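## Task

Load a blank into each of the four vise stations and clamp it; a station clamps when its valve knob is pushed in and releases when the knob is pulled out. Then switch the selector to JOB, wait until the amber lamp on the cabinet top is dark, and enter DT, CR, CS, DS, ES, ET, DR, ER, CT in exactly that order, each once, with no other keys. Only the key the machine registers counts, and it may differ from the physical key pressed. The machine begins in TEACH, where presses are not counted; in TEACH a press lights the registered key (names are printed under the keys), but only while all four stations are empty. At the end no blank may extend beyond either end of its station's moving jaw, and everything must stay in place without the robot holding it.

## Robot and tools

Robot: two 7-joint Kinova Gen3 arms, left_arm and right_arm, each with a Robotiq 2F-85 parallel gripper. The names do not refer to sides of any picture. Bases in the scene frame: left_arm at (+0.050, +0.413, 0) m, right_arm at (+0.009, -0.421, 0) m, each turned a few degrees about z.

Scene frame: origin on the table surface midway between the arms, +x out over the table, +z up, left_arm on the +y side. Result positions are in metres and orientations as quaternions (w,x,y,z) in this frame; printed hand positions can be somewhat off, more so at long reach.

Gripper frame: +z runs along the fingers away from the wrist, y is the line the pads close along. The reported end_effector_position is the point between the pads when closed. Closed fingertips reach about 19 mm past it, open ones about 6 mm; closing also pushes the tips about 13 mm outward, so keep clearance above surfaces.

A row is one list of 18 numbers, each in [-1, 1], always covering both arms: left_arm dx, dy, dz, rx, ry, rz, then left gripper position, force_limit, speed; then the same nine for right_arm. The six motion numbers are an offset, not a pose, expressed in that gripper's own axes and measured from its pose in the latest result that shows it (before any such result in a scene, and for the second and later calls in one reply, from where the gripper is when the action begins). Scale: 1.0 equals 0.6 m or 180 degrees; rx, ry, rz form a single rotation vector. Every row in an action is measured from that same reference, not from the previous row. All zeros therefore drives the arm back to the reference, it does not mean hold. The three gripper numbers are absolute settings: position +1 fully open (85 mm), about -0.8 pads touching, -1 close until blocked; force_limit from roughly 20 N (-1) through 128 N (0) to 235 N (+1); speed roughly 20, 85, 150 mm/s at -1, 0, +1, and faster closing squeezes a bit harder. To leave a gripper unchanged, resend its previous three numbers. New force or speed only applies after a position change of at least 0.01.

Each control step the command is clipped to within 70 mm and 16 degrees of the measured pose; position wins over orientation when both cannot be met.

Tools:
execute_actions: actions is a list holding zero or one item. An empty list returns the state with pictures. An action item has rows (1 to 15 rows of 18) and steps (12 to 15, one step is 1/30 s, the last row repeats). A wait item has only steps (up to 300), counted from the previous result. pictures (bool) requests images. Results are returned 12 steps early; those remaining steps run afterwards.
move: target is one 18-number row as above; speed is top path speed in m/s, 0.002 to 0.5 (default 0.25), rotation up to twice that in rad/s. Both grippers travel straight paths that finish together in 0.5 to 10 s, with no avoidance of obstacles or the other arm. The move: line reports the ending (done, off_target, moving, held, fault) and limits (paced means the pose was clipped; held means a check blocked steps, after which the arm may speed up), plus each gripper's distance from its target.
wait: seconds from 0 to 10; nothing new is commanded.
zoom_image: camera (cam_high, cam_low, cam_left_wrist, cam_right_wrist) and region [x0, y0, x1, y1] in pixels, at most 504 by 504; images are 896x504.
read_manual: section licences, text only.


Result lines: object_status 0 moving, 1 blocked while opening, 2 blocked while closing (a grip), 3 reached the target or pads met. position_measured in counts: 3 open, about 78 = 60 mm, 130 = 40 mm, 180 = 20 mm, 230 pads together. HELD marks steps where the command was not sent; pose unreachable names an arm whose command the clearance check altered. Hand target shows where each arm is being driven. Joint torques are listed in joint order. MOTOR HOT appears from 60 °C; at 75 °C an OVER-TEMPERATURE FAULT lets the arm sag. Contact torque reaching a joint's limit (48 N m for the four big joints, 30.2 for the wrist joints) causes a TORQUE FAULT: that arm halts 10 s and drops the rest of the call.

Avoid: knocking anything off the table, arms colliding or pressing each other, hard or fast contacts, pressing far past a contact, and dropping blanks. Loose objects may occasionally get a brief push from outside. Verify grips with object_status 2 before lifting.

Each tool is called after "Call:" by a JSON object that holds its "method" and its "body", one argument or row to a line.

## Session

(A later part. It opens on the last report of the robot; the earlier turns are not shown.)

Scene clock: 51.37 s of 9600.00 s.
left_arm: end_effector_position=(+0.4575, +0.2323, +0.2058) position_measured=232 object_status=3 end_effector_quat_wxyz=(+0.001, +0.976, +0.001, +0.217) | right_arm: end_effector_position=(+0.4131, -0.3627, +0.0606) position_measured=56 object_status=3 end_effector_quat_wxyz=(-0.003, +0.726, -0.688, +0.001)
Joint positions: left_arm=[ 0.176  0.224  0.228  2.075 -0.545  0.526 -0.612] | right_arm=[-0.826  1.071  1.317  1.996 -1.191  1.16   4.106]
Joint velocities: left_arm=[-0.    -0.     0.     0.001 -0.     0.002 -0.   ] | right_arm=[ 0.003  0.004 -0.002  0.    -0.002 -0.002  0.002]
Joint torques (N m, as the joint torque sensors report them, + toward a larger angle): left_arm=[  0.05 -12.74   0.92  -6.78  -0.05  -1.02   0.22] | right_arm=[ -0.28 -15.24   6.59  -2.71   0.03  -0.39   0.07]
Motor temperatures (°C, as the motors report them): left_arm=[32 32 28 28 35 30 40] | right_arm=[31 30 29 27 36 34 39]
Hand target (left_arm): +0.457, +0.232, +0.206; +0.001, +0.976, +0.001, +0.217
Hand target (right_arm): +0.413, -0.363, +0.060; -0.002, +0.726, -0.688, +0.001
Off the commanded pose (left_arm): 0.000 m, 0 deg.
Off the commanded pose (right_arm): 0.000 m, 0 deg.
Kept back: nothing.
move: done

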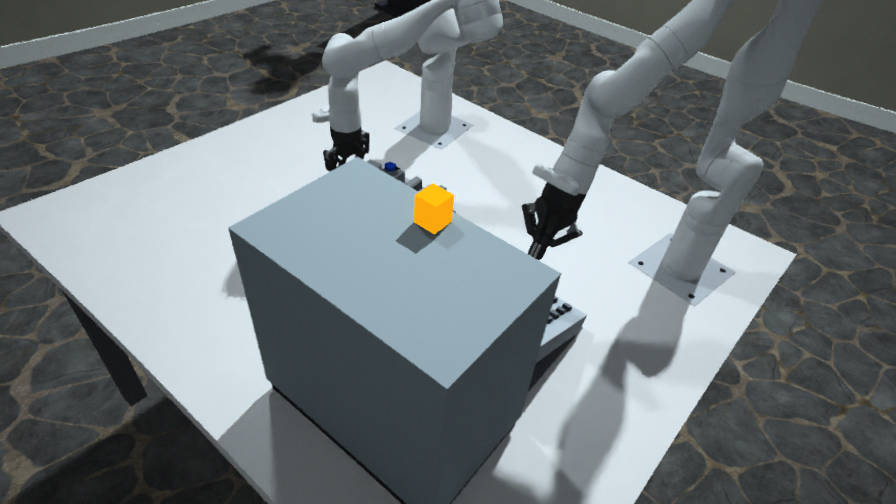

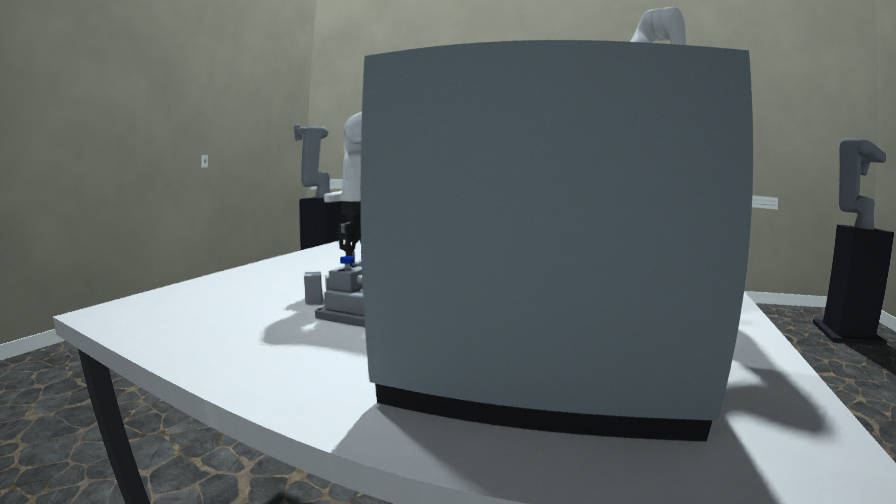

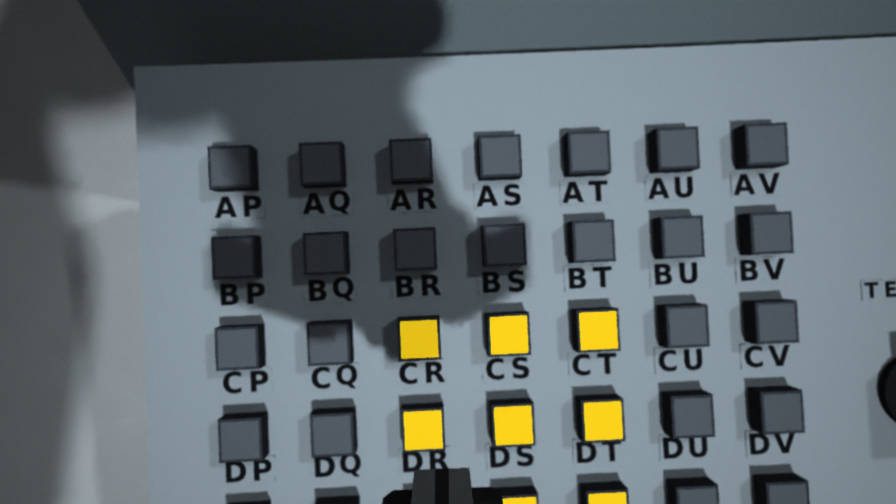

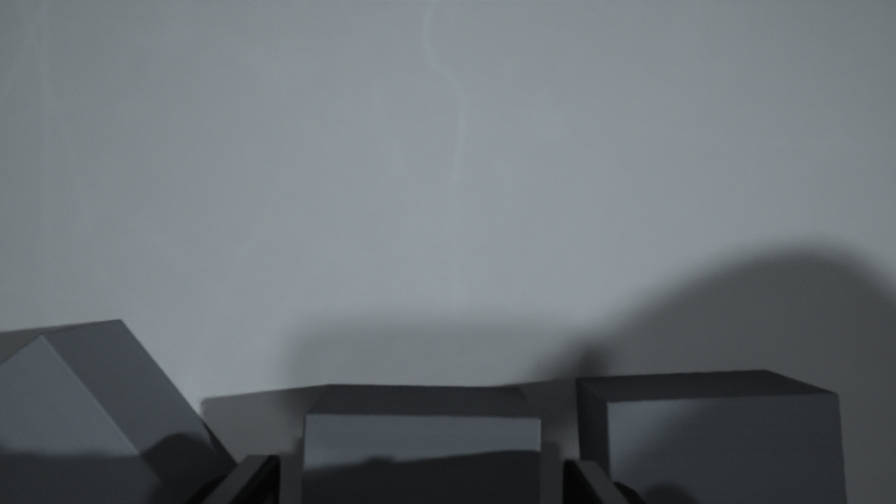

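Call:
{"method": "move", "body": {
  "target": [0,0,0,0,0,0,-1,0,1,0,0,0.044,0,0,0,0.58,0,0],
  "speed": 0.08
}}

Call:
{"method": "execute_actions", "body": {
  "actions": [
    {"rows":[[0,0,0,0,0,0,-1,0,1,0,0,0,0,0,0,-1,-0.4,-0.5]],"steps":15}
  ]
}}

Call:
{"method": "move", "body": {
  "target": [0,0,0,0,0,0,-1,0,1,0,0,-0.22,0,0,0.017,-1,-0.4,-0.5],
  "speed": 0.2
}}

Scene clock: 52.73 s of 9600.00 s.
left_arm: end_effector_position=(+0.4575, +0.2323, +0.2058) position_measured=232 object_status=3 end_effector_quat_wxyz=(+0.001, +0.976, +0.001, +0.217) | right_arm: end_effector_position=(+0.4132, -0.3626, +0.0343) position_measured=56 object_status=3 end_effector_quat_wxyz=(-0.003, +0.726, -0.688, +0.001)
Joint positions: left_arm=[ 0.176  0.224  0.228  2.075 -0.545  0.526 -0.612] | right_arm=[-0.807  1.114  1.266  2.012 -1.257  1.123  4.142]
Joint velocities: left_arm=[ 0.     0.     0.     0.    -0.     0.     0.001] | right_arm=[ 0.002  0.004 -0.003  0.001 -0.003 -0.002  0.001]
Joint torques (N m, as the joint torque sensors report them, + toward a larger angle): left_arm=[  0.15 -12.68   0.95  -6.64  -0.08  -0.98   0.21] | right_arm=[ -0.25 -15.57   6.51  -1.97   0.29  -0.4   -0.09]
Motor temperatures (°C, as the motors report them): left_arm=[32 32 28 28 35 30 40] | right_arm=[31 30 29 27 36 34 39]
Hand target (left_arm): +0.457, +0.232, +0.206; +0.001, +0.976, +0.001, +0.217
Hand target (right_arm): +0.413, -0.363, +0.034; -0.003, +0.726, -0.688, +0.001
Off the commanded pose (left_arm): 0.000 m, 0 deg.
Off the commanded pose (right_arm): 0.000 m, 0 deg.
Kept back: nothing.
move: done

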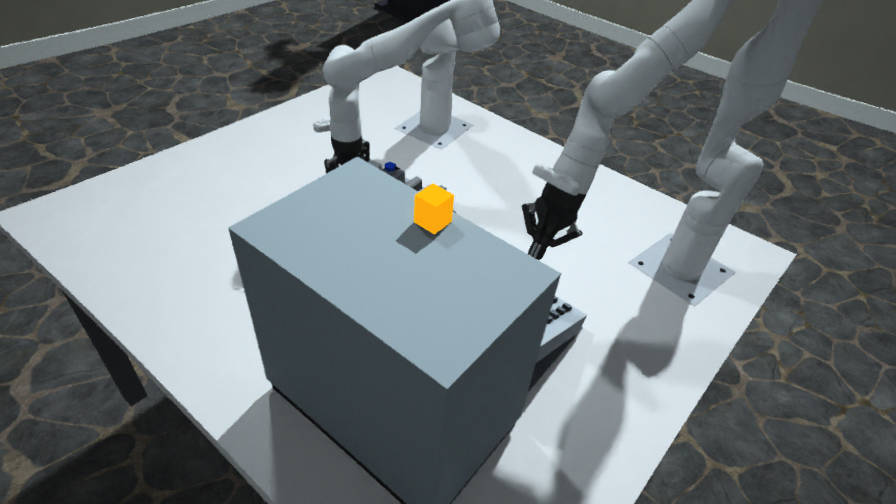

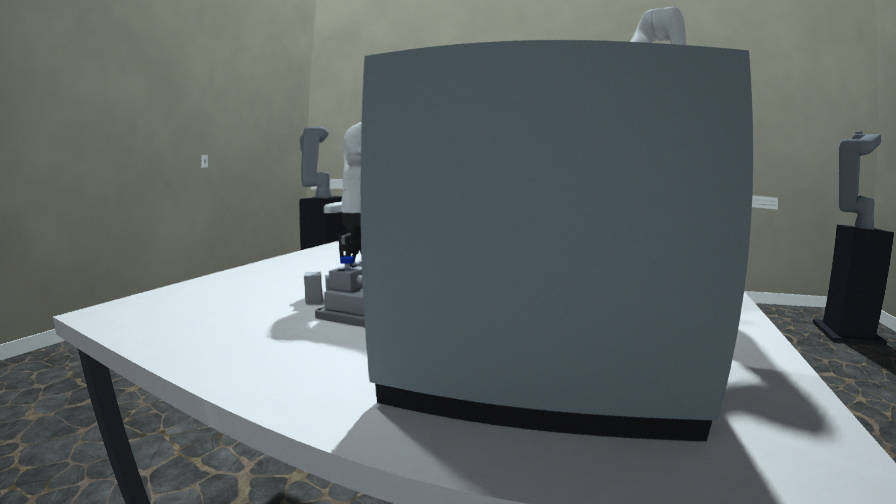

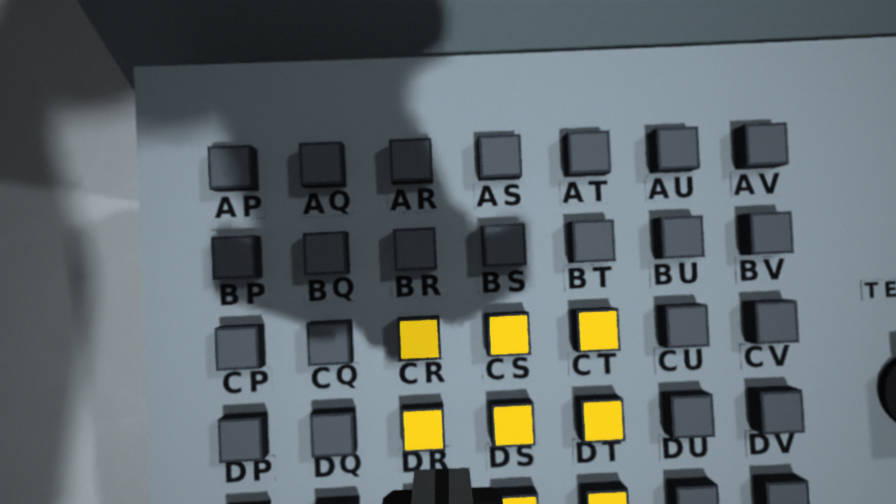

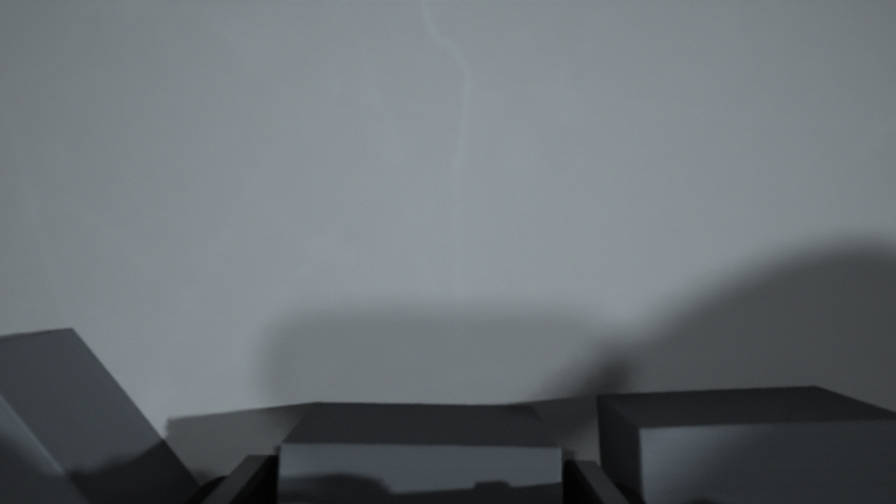

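Scene clock: 52.83 s of 9600.00 s.
left_arm: end_effector_position=(+0.4575, +0.2323, +0.2058) position_measured=232 object_status=3 end_effector_quat_wxyz=(+0.001, +0.976, +0.001, +0.217) | right_arm: end_effector_position=(+0.4132, -0.3625, +0.0343) position_measured=60 object_status=0 end_effector_quat_wxyz=(-0.003, +0.726, -0.688, +0.001)
Joint positions: left_arm=[ 0.176  0.224  0.228  2.075 -0.545  0.526 -0.612] | right_arm=[-0.807  1.114  1.266  2.012 -1.257  1.123  4.142]
Joint velocities: left_arm=[ 0.001  0.    -0.001  0.     0.     0.001 -0.   ] | right_arm=[-0.002  0.    -0.     0.     0.     0.002 -0.   ]
Joint torques (N m, as the joint torque sensors report them, + toward a larger angle): left_arm=[  0.09 -12.64   0.88  -6.71  -0.13  -1.     0.22] | right_arm=[ -0.33 -15.59   6.39  -1.9    0.04  -0.23   0.11]
Motor temperatures (°C, as the motors report them): left_arm=[32 32 28 28 35 30 40] | right_arm=[31 30 29 27 36 34 39]
Steps of this call (steps 1 to 3: the first 3 steps of this action). Readings (end_effector_position | what the end effector reports):
1: left_arm (+0.4575, +0.2323, +0.2058) | right_arm (+0.4132, -0.3626, +0.0343) | left_arm position_measured=232 object_status=3 | right_arm position_measured=56 object_status=0
2: left_arm (+0.4575, +0.2323, +0.2058) | right_arm (+0.4132, -0.3625, +0.0343) | left_arm position_measured=232 object_status=3 | right_arm position_measured=57 object_status=0
3: the state above

Scene clock: 54.43 s of 9600.00 s.
left_arm: end_effector_position=(+0.4575, +0.2323, +0.2058) position_measured=232 object_status=3 end_effector_quat_wxyz=(+0.001, +0.976, +0.001, +0.217) | right_arm: end_effector_position=(+0.4127, -0.3627, +0.1666) position_measured=80 object_status=2 end_effector_quat_wxyz=(+0.003, -0.708, +0.707, -0.001)
Joint positions: left_arm=[ 0.176  0.224  0.228  2.075 -0.545  0.526 -0.612] | right_arm=[-0.898  0.918  1.509  1.879 -0.958  1.336  3.914]
Joint velocities: left_arm=[-0.001  0.001 -0.     0.001  0.     0.002 -0.   ] | right_arm=[-0.004 -0.002  0.002 -0.002  0.001  0.002 -0.   ]
Joint torques (N m, as the joint torque sensors report them, + toward a larger angle): left_arm=[  0.12 -12.75   1.04  -6.64  -0.12  -0.99   0.2 ] | right_arm=[ -0.28 -14.22   6.37  -5.29   0.06  -0.18   0.08]
Motor temperatures (°C, as the motors report them): left_arm=[32 32 28 28 35 30 40] | right_arm=[31 30 29 27 36 34 39]
Hand target (left_arm): +0.457, +0.232, +0.206; +0.001, +0.976, +0.001, +0.217
Hand target (right_arm): +0.413, -0.363, +0.167; -0.003, +0.708, -0.707, +0.001
Off your previous action's commanded pose (left_arm): 0.000 m, 0 deg at its last step (step 12 of this call).
Off your previous action's commanded pose (right_arm): 0.000 m, 0 deg at its last step (step 12 of this call).
Off the commanded pose (left_arm): 0.000 m, 0 deg.
Off the commanded pose (right_arm): 0.000 m, 0 deg.
Kept back: nothing.
move: done

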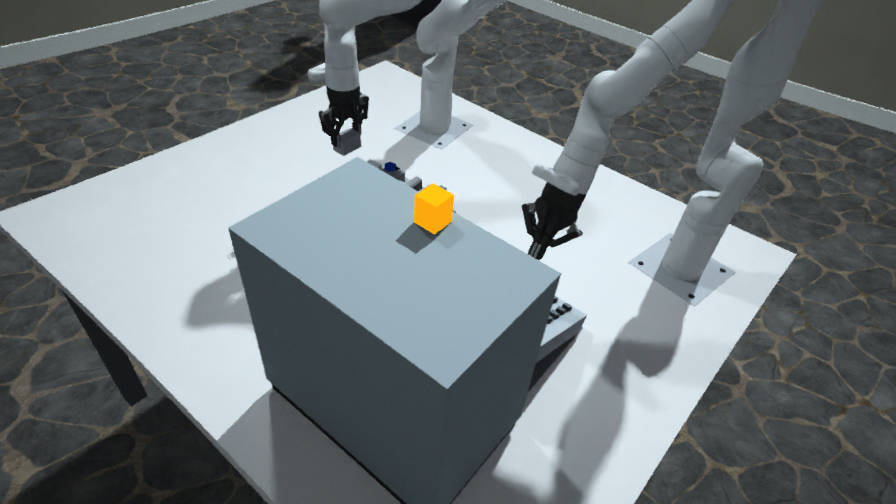

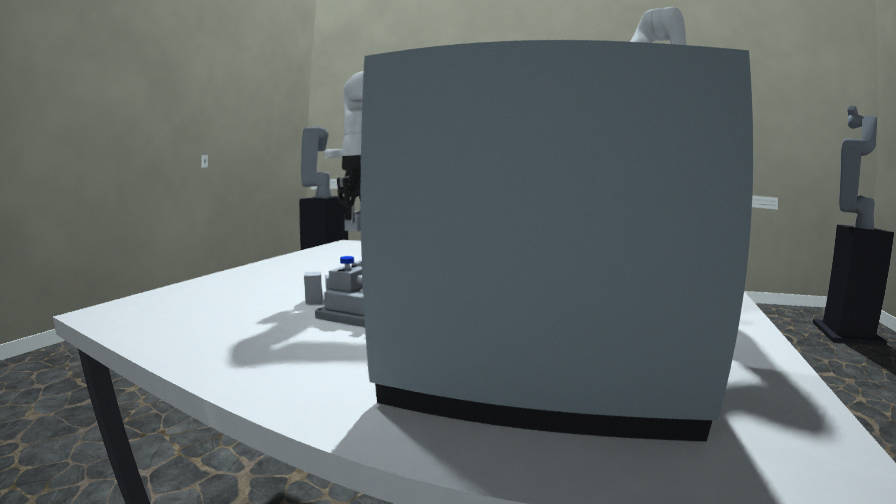

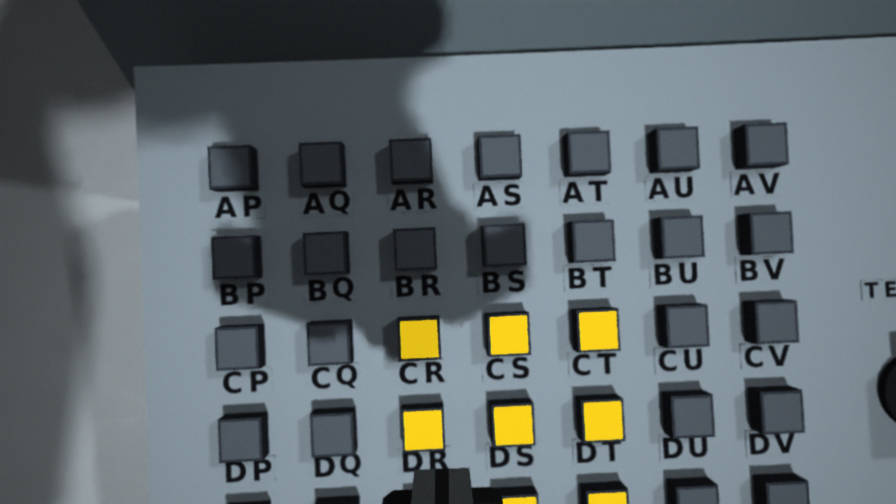

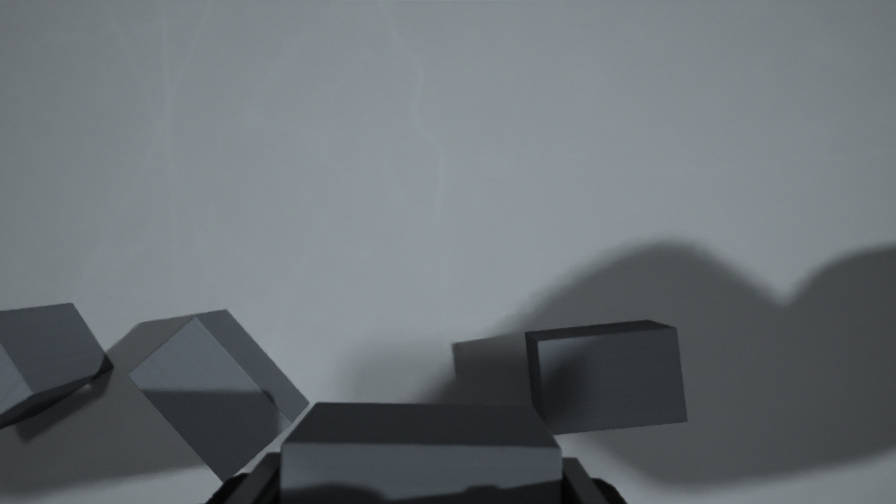

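Call:
{"method": "move", "body": {
  "target": [0,0,0,0,0,0,-1,0,1,-0.338,-0.0555,0.02,0,0,-0.007,-1,-0.4,-0.5],
  "speed": 0.25
}}

Scene clock: 56.20 s of 9600.00 s.
left_arm: end_effector_position=(+0.4575, +0.2323, +0.2058) position_measured=232 object_status=3 end_effector_quat_wxyz=(+0.001, +0.976, +0.001, +0.217) | right_arm: end_effector_position=(+0.4446, -0.1593, +0.1548) position_measured=80 object_status=2 end_effector_quat_wxyz=(+0.003, -0.716, +0.699, +0.000)
Joint positions: left_arm=[ 0.176  0.224  0.228  2.075 -0.545  0.526 -0.612] | right_arm=[-1.119  1.073  1.445  1.546 -1.072  1.47   3.418]
Joint velocities: left_arm=[ 0.    -0.    -0.001 -0.    -0.     0.002 -0.001] | right_arm=[ 0.003  0.005 -0.002 -0.006  0.001  0.002 -0.004]
Joint torques (N m, as the joint torque sensors report them, + toward a larger angle): left_arm=[  0.08 -12.67   0.96  -6.63  -0.07  -1.01   0.14] | right_arm=[ -0.22 -18.96   8.1   -4.29   0.01  -0.07   0.11]
Motor temperatures (°C, as the motors report them): left_arm=[32 32 28 28 35 30 40] | right_arm=[31 30 29 27 36 34 39]
Hand target (left_arm): +0.457, +0.232, +0.206; +0.001, +0.976, +0.001, +0.217
Hand target (right_arm): +0.445, -0.159, +0.155; -0.002, +0.715, -0.699, -0.000
Off the commanded pose (left_arm): 0.000 m, 0 deg.
Off the commanded pose (right_arm): 0.001 m, 0 deg.
Kept back: nothing.
move: done

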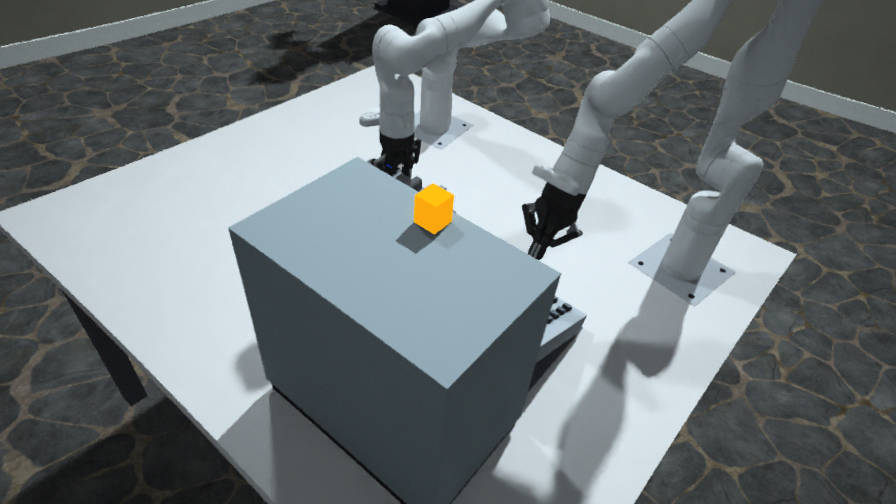

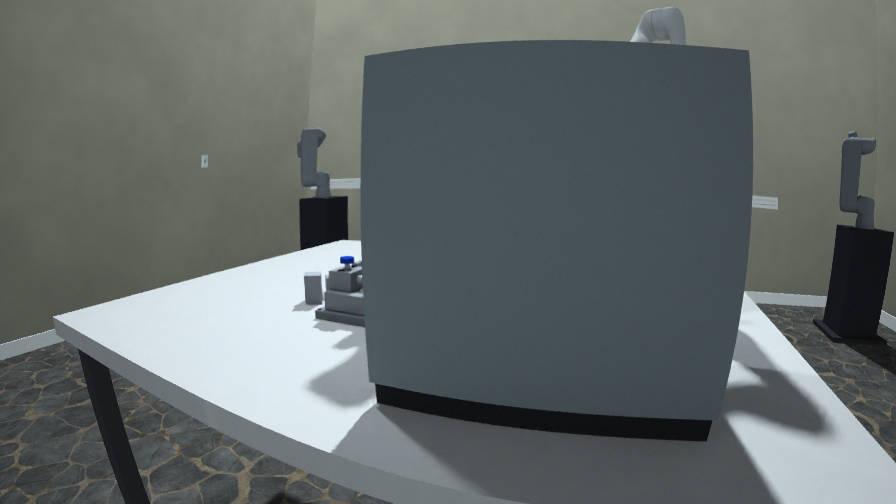

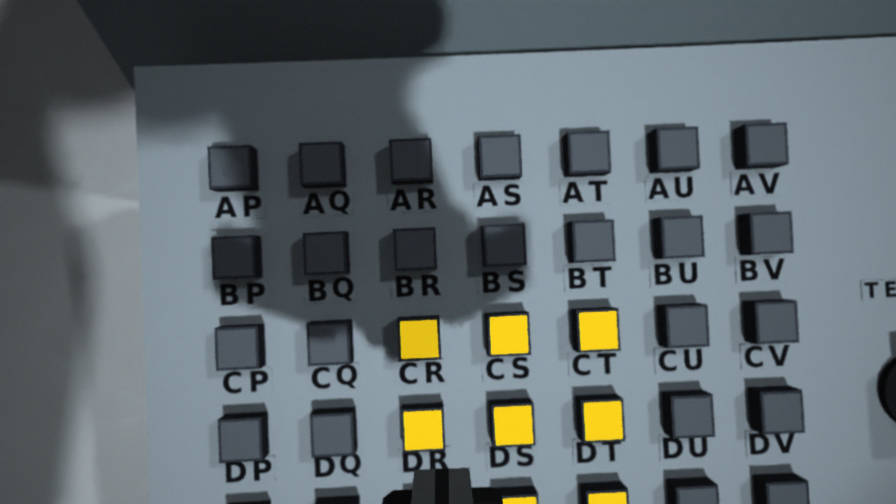

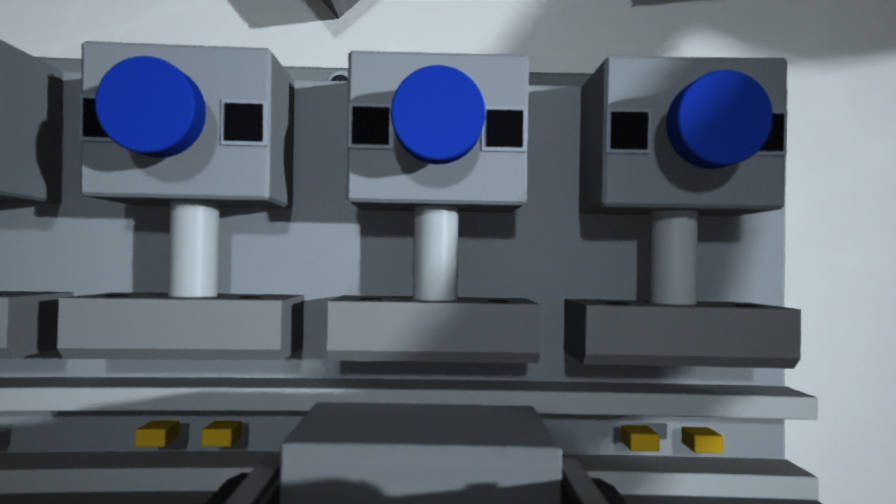

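Call:
{"method": "move", "body": {
  "target": [0,0,0,0,0,0,-1,0,1,0,0.0033,0.068,0,0,0,-1,-0.4,-0.5],
  "speed": 0.08
}}

Call:
{"method": "move", "body": {
  "target": [0,0,0,0,0,0,-1,0,1,0,0,0.018,0,0,0,-1,-0.4,-0.5],
  "speed": 0.02
}}

Scene clock: 58.23 s of 9600.00 s.
left_arm: end_effector_position=(+0.4575, +0.2323, +0.2058) position_measured=232 object_status=3 end_effector_quat_wxyz=(+0.001, +0.976, +0.001, +0.217) | right_arm: end_effector_position=(+0.4428, -0.1593, +0.1141) position_measured=80 object_status=2 end_effector_quat_wxyz=(+0.003, -0.716, +0.699, +0.000)
Joint positions: left_arm=[ 0.176  0.224  0.228  2.075 -0.545  0.526 -0.612] | right_arm=[-1.12   1.126  1.402  1.601 -1.13   1.403  3.455]
Joint velocities: left_arm=[ 0.     0.001 -0.     0.     0.     0.001 -0.   ] | right_arm=[ 0.002  0.003 -0.001  0.    -0.001 -0.002  0.001]
Joint torques (N m, as the joint torque sensors report them, + toward a larger angle): left_arm=[  0.09 -12.62   0.95  -6.75  -0.05  -0.99   0.21] | right_arm=[ -0.18 -19.09   7.8   -4.15   0.06  -0.4   -0.09]
Motor temperatures (°C, as the motors report them): left_arm=[32 32 28 28 35 30 40] | right_arm=[31 30 29 27 36 34 39]
Hand target (left_arm): +0.458, +0.232, +0.206; +0.001, +0.976, +0.001, +0.217
Hand target (right_arm): +0.443, -0.159, +0.114; -0.003, +0.715, -0.699, -0.000
Off the commanded pose (left_arm): 0.000 m, 0 deg.
Off the commanded pose (right_arm): 0.000 m, 0 deg.
Kept back: nothing.
move: done

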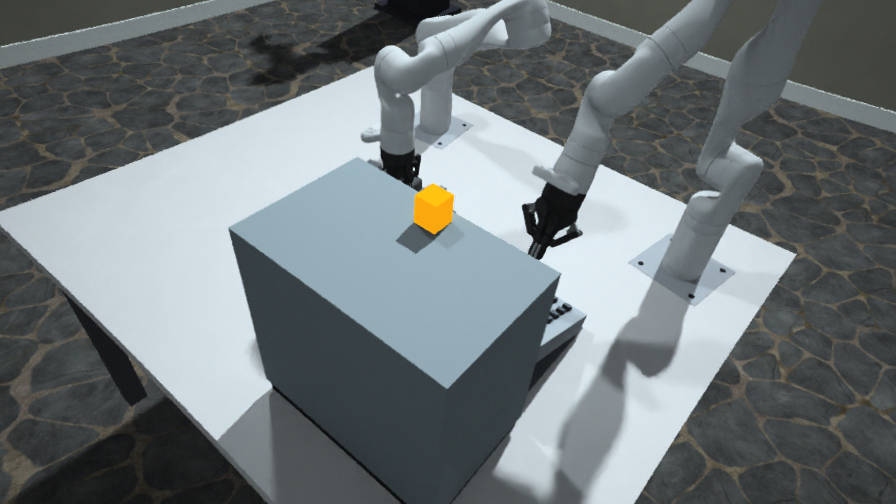

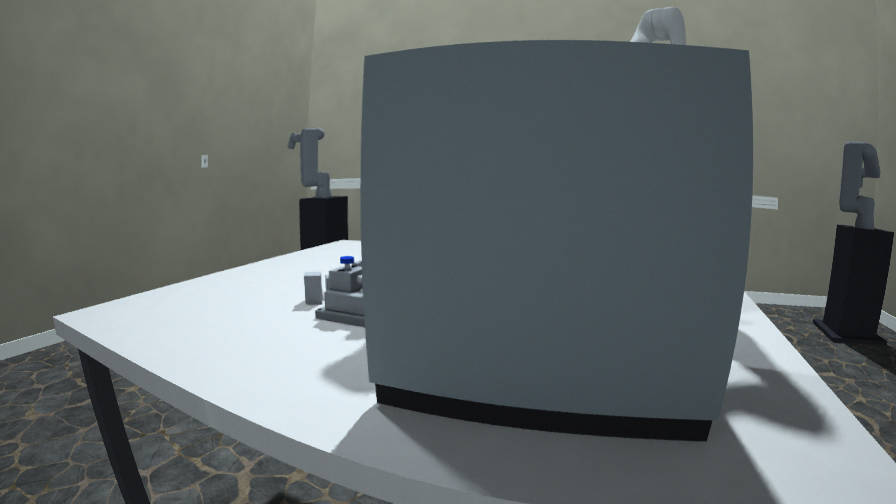

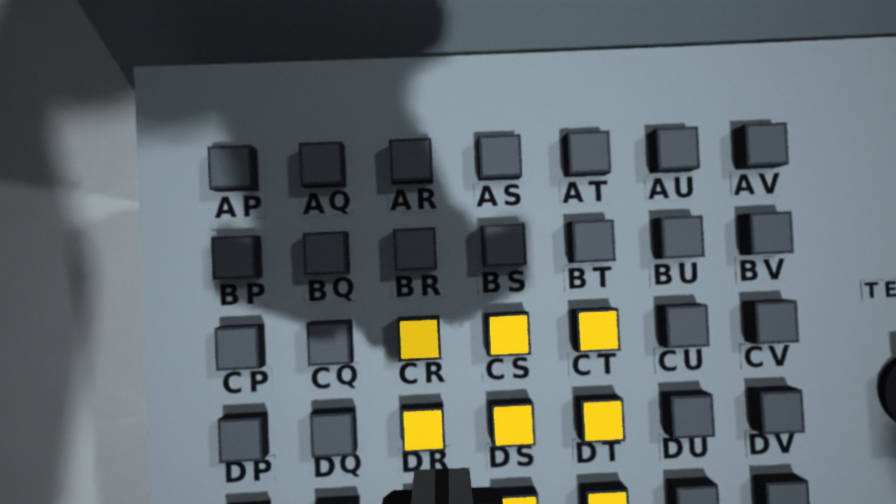

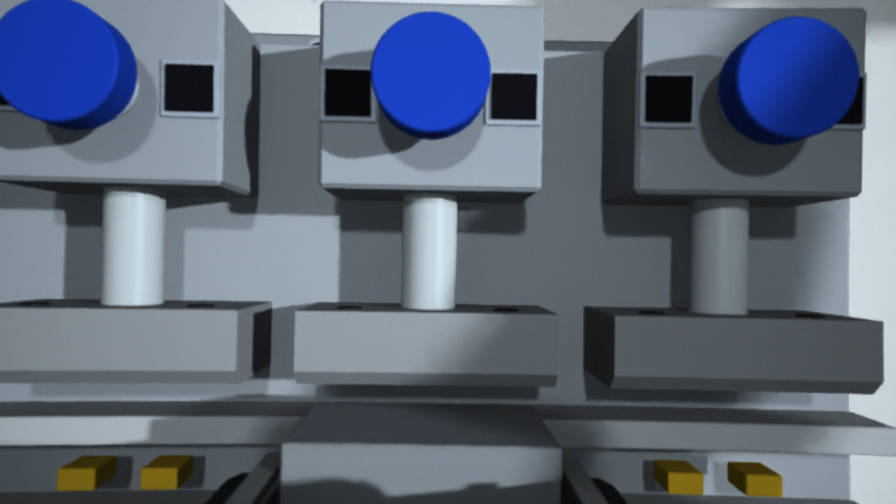

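Scene clock: 59.00 s of 9600.00 s.
left_arm: end_effector_position=(+0.4575, +0.2323, +0.2058) position_measured=232 object_status=3 end_effector_quat_wxyz=(+0.001, +0.976, +0.001, +0.217) | right_arm: end_effector_position=(+0.4428, -0.1593, +0.1049) position_measured=80 object_status=2 end_effector_quat_wxyz=(+0.003, -0.715, +0.699, +0.000)
Joint positions: left_arm=[ 0.176  0.224  0.228  2.075 -0.545  0.526 -0.612] | right_arm=[-1.118  1.139  1.391  1.611 -1.145  1.389  3.464]
Joint velocities: left_arm=[-0.     0.     0.001 -0.001 -0.001  0.    -0.   ] | right_arm=[ 0.003  0.     0.001  0.002 -0.003 -0.     0.002]
Joint torques (N m, as the joint torque sensors report them, + toward a larger angle): left_arm=[  0.11 -12.72   0.92  -6.74  -0.07  -0.97   0.17] | right_arm=[ -0.22 -16.07   5.66  -2.69  -0.25  -0.93  -0.09]
Motor temperatures (°C, as the motors report them): left_arm=[32 32 28 28 35 30 40] | right_arm=[31 30 29 27 36 34 39]
Hand target (left_arm): +0.458, +0.232, +0.206; +0.001, +0.976, +0.001, +0.217
Hand target (right_arm): +0.443, -0.159, +0.103; -0.003, +0.715, -0.699, -0.000
Off the commanded pose (left_arm): 0.000 m, 0 deg.
Off the commanded pose (right_arm): 0.002 m, 0 deg.
Kept back: nothing.
move: done

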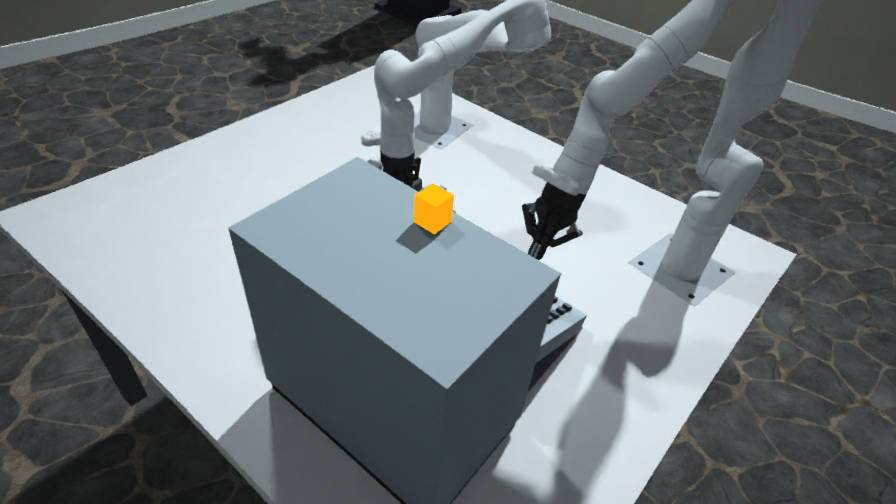

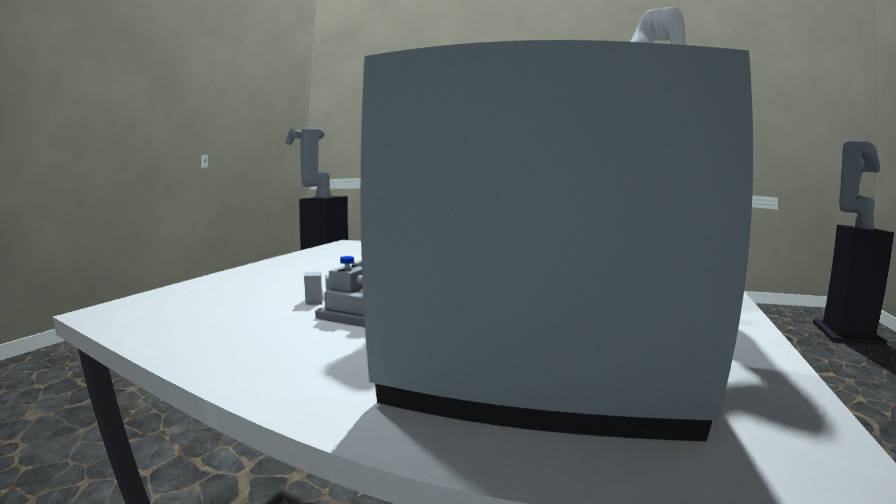

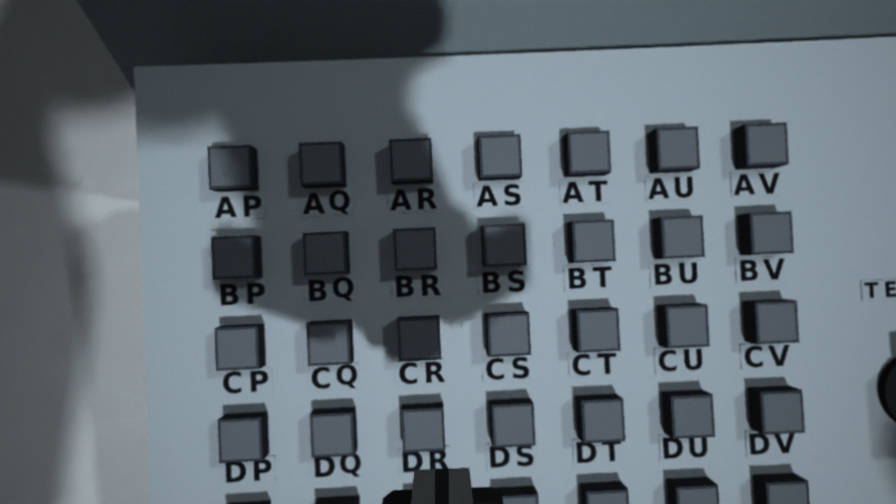

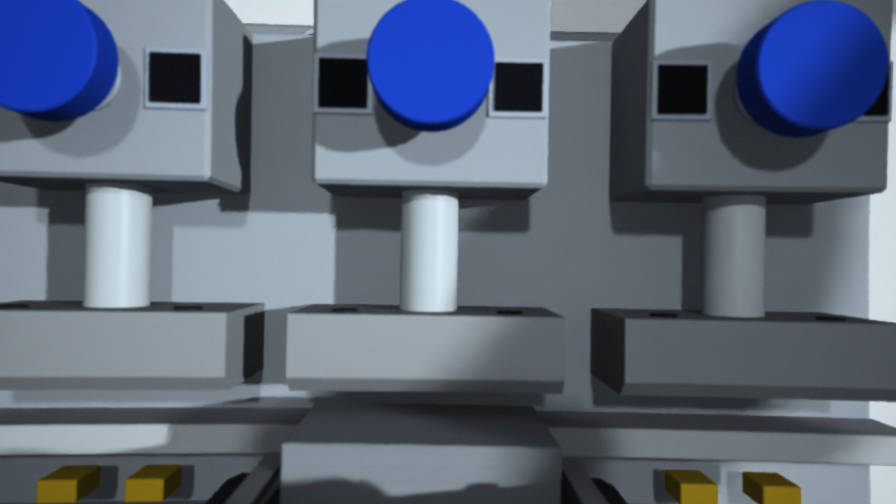

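Call:
{"method": "move", "body": {
  "target": [0,0,0,0,0,0,-1,0,1,0,0,0.012,0,0,0,-1,-0.4,-0.5],
  "speed": 0.01
}}

Scene clock: 60.23 s of 9600.00 s.
left_arm: end_effector_position=(+0.4575, +0.2323, +0.2058) position_measured=232 object_status=3 end_effector_quat_wxyz=(+0.001, +0.976, +0.001, +0.217) | right_arm: end_effector_position=(+0.4428, -0.1593, +0.1045) position_measured=80 object_status=2 end_effector_quat_wxyz=(+0.006, -0.715, +0.699, +0.002)
Joint positions: left_arm=[ 0.176  0.224  0.228  2.075 -0.545  0.526 -0.612] | right_arm=[-1.119  1.14   1.394  1.618 -1.154  1.388  3.471]
Joint velocities: left_arm=[-0.     0.001  0.    -0.    -0.001  0.002 -0.   ] | right_arm=[-0.001  0.003  0.004  0.002 -0.005  0.003  0.002]
Joint torques (N m, as the joint torque sensors report them, + toward a larger angle): left_arm=[  0.02 -12.64   0.86  -6.73  -0.09  -1.04   0.14] | right_arm=[ 0.57 -8.83  1.84 -2.67 -2.6  -3.52 -0.31]
Motor temperatures (°C, as the motors report them): left_arm=[32 32 28 28 35 30 40] | right_arm=[31 30 29 27 36 34 39]
Hand target (left_arm): +0.458, +0.232, +0.206; +0.001, +0.976, +0.001, +0.217
Hand target (right_arm): +0.443, -0.159, +0.098; -0.003, +0.715, -0.699, -0.000
Off the commanded pose (left_arm): 0.000 m, 0 deg.
Off the commanded pose (right_arm): 0.007 m, 0 deg.
Kept back: nothing.
move: off_target (right_arm)

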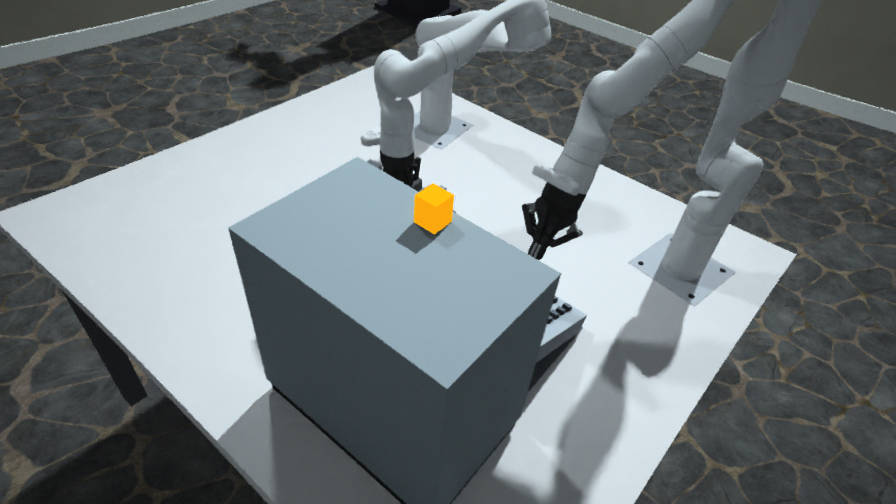

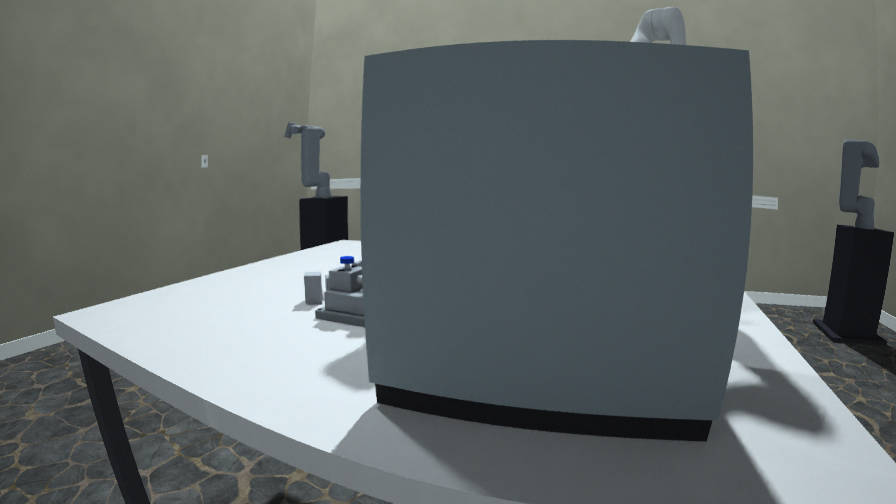

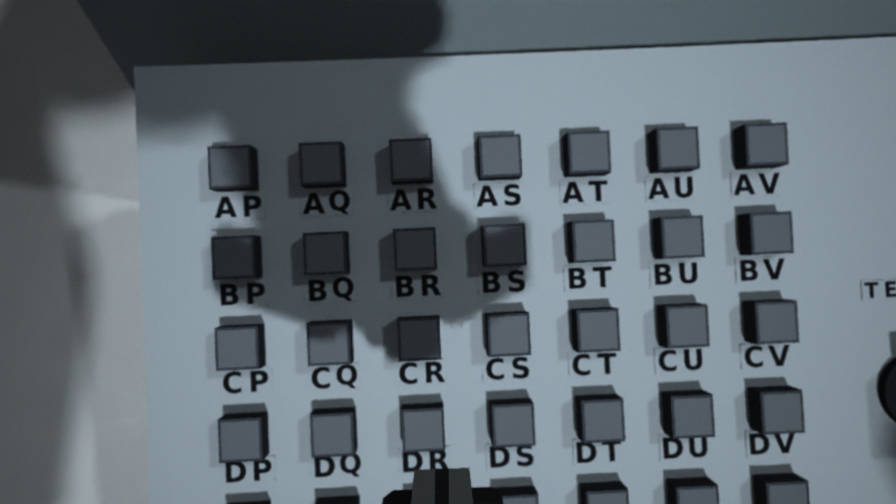

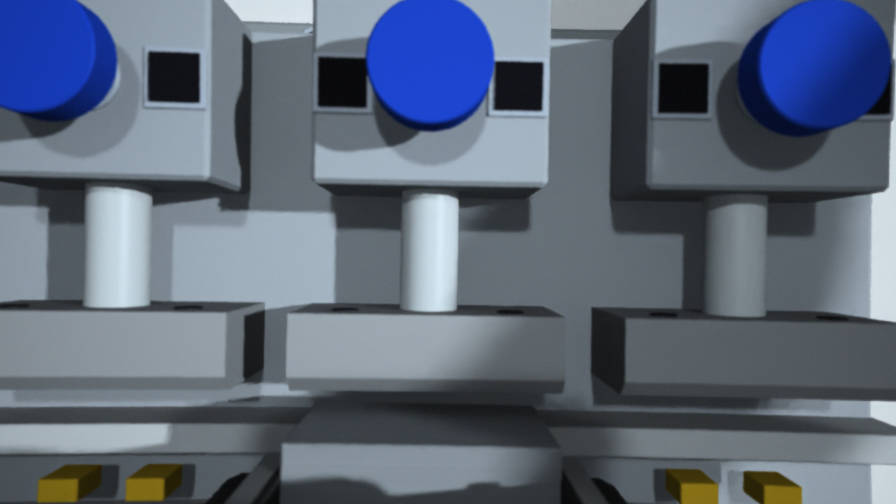

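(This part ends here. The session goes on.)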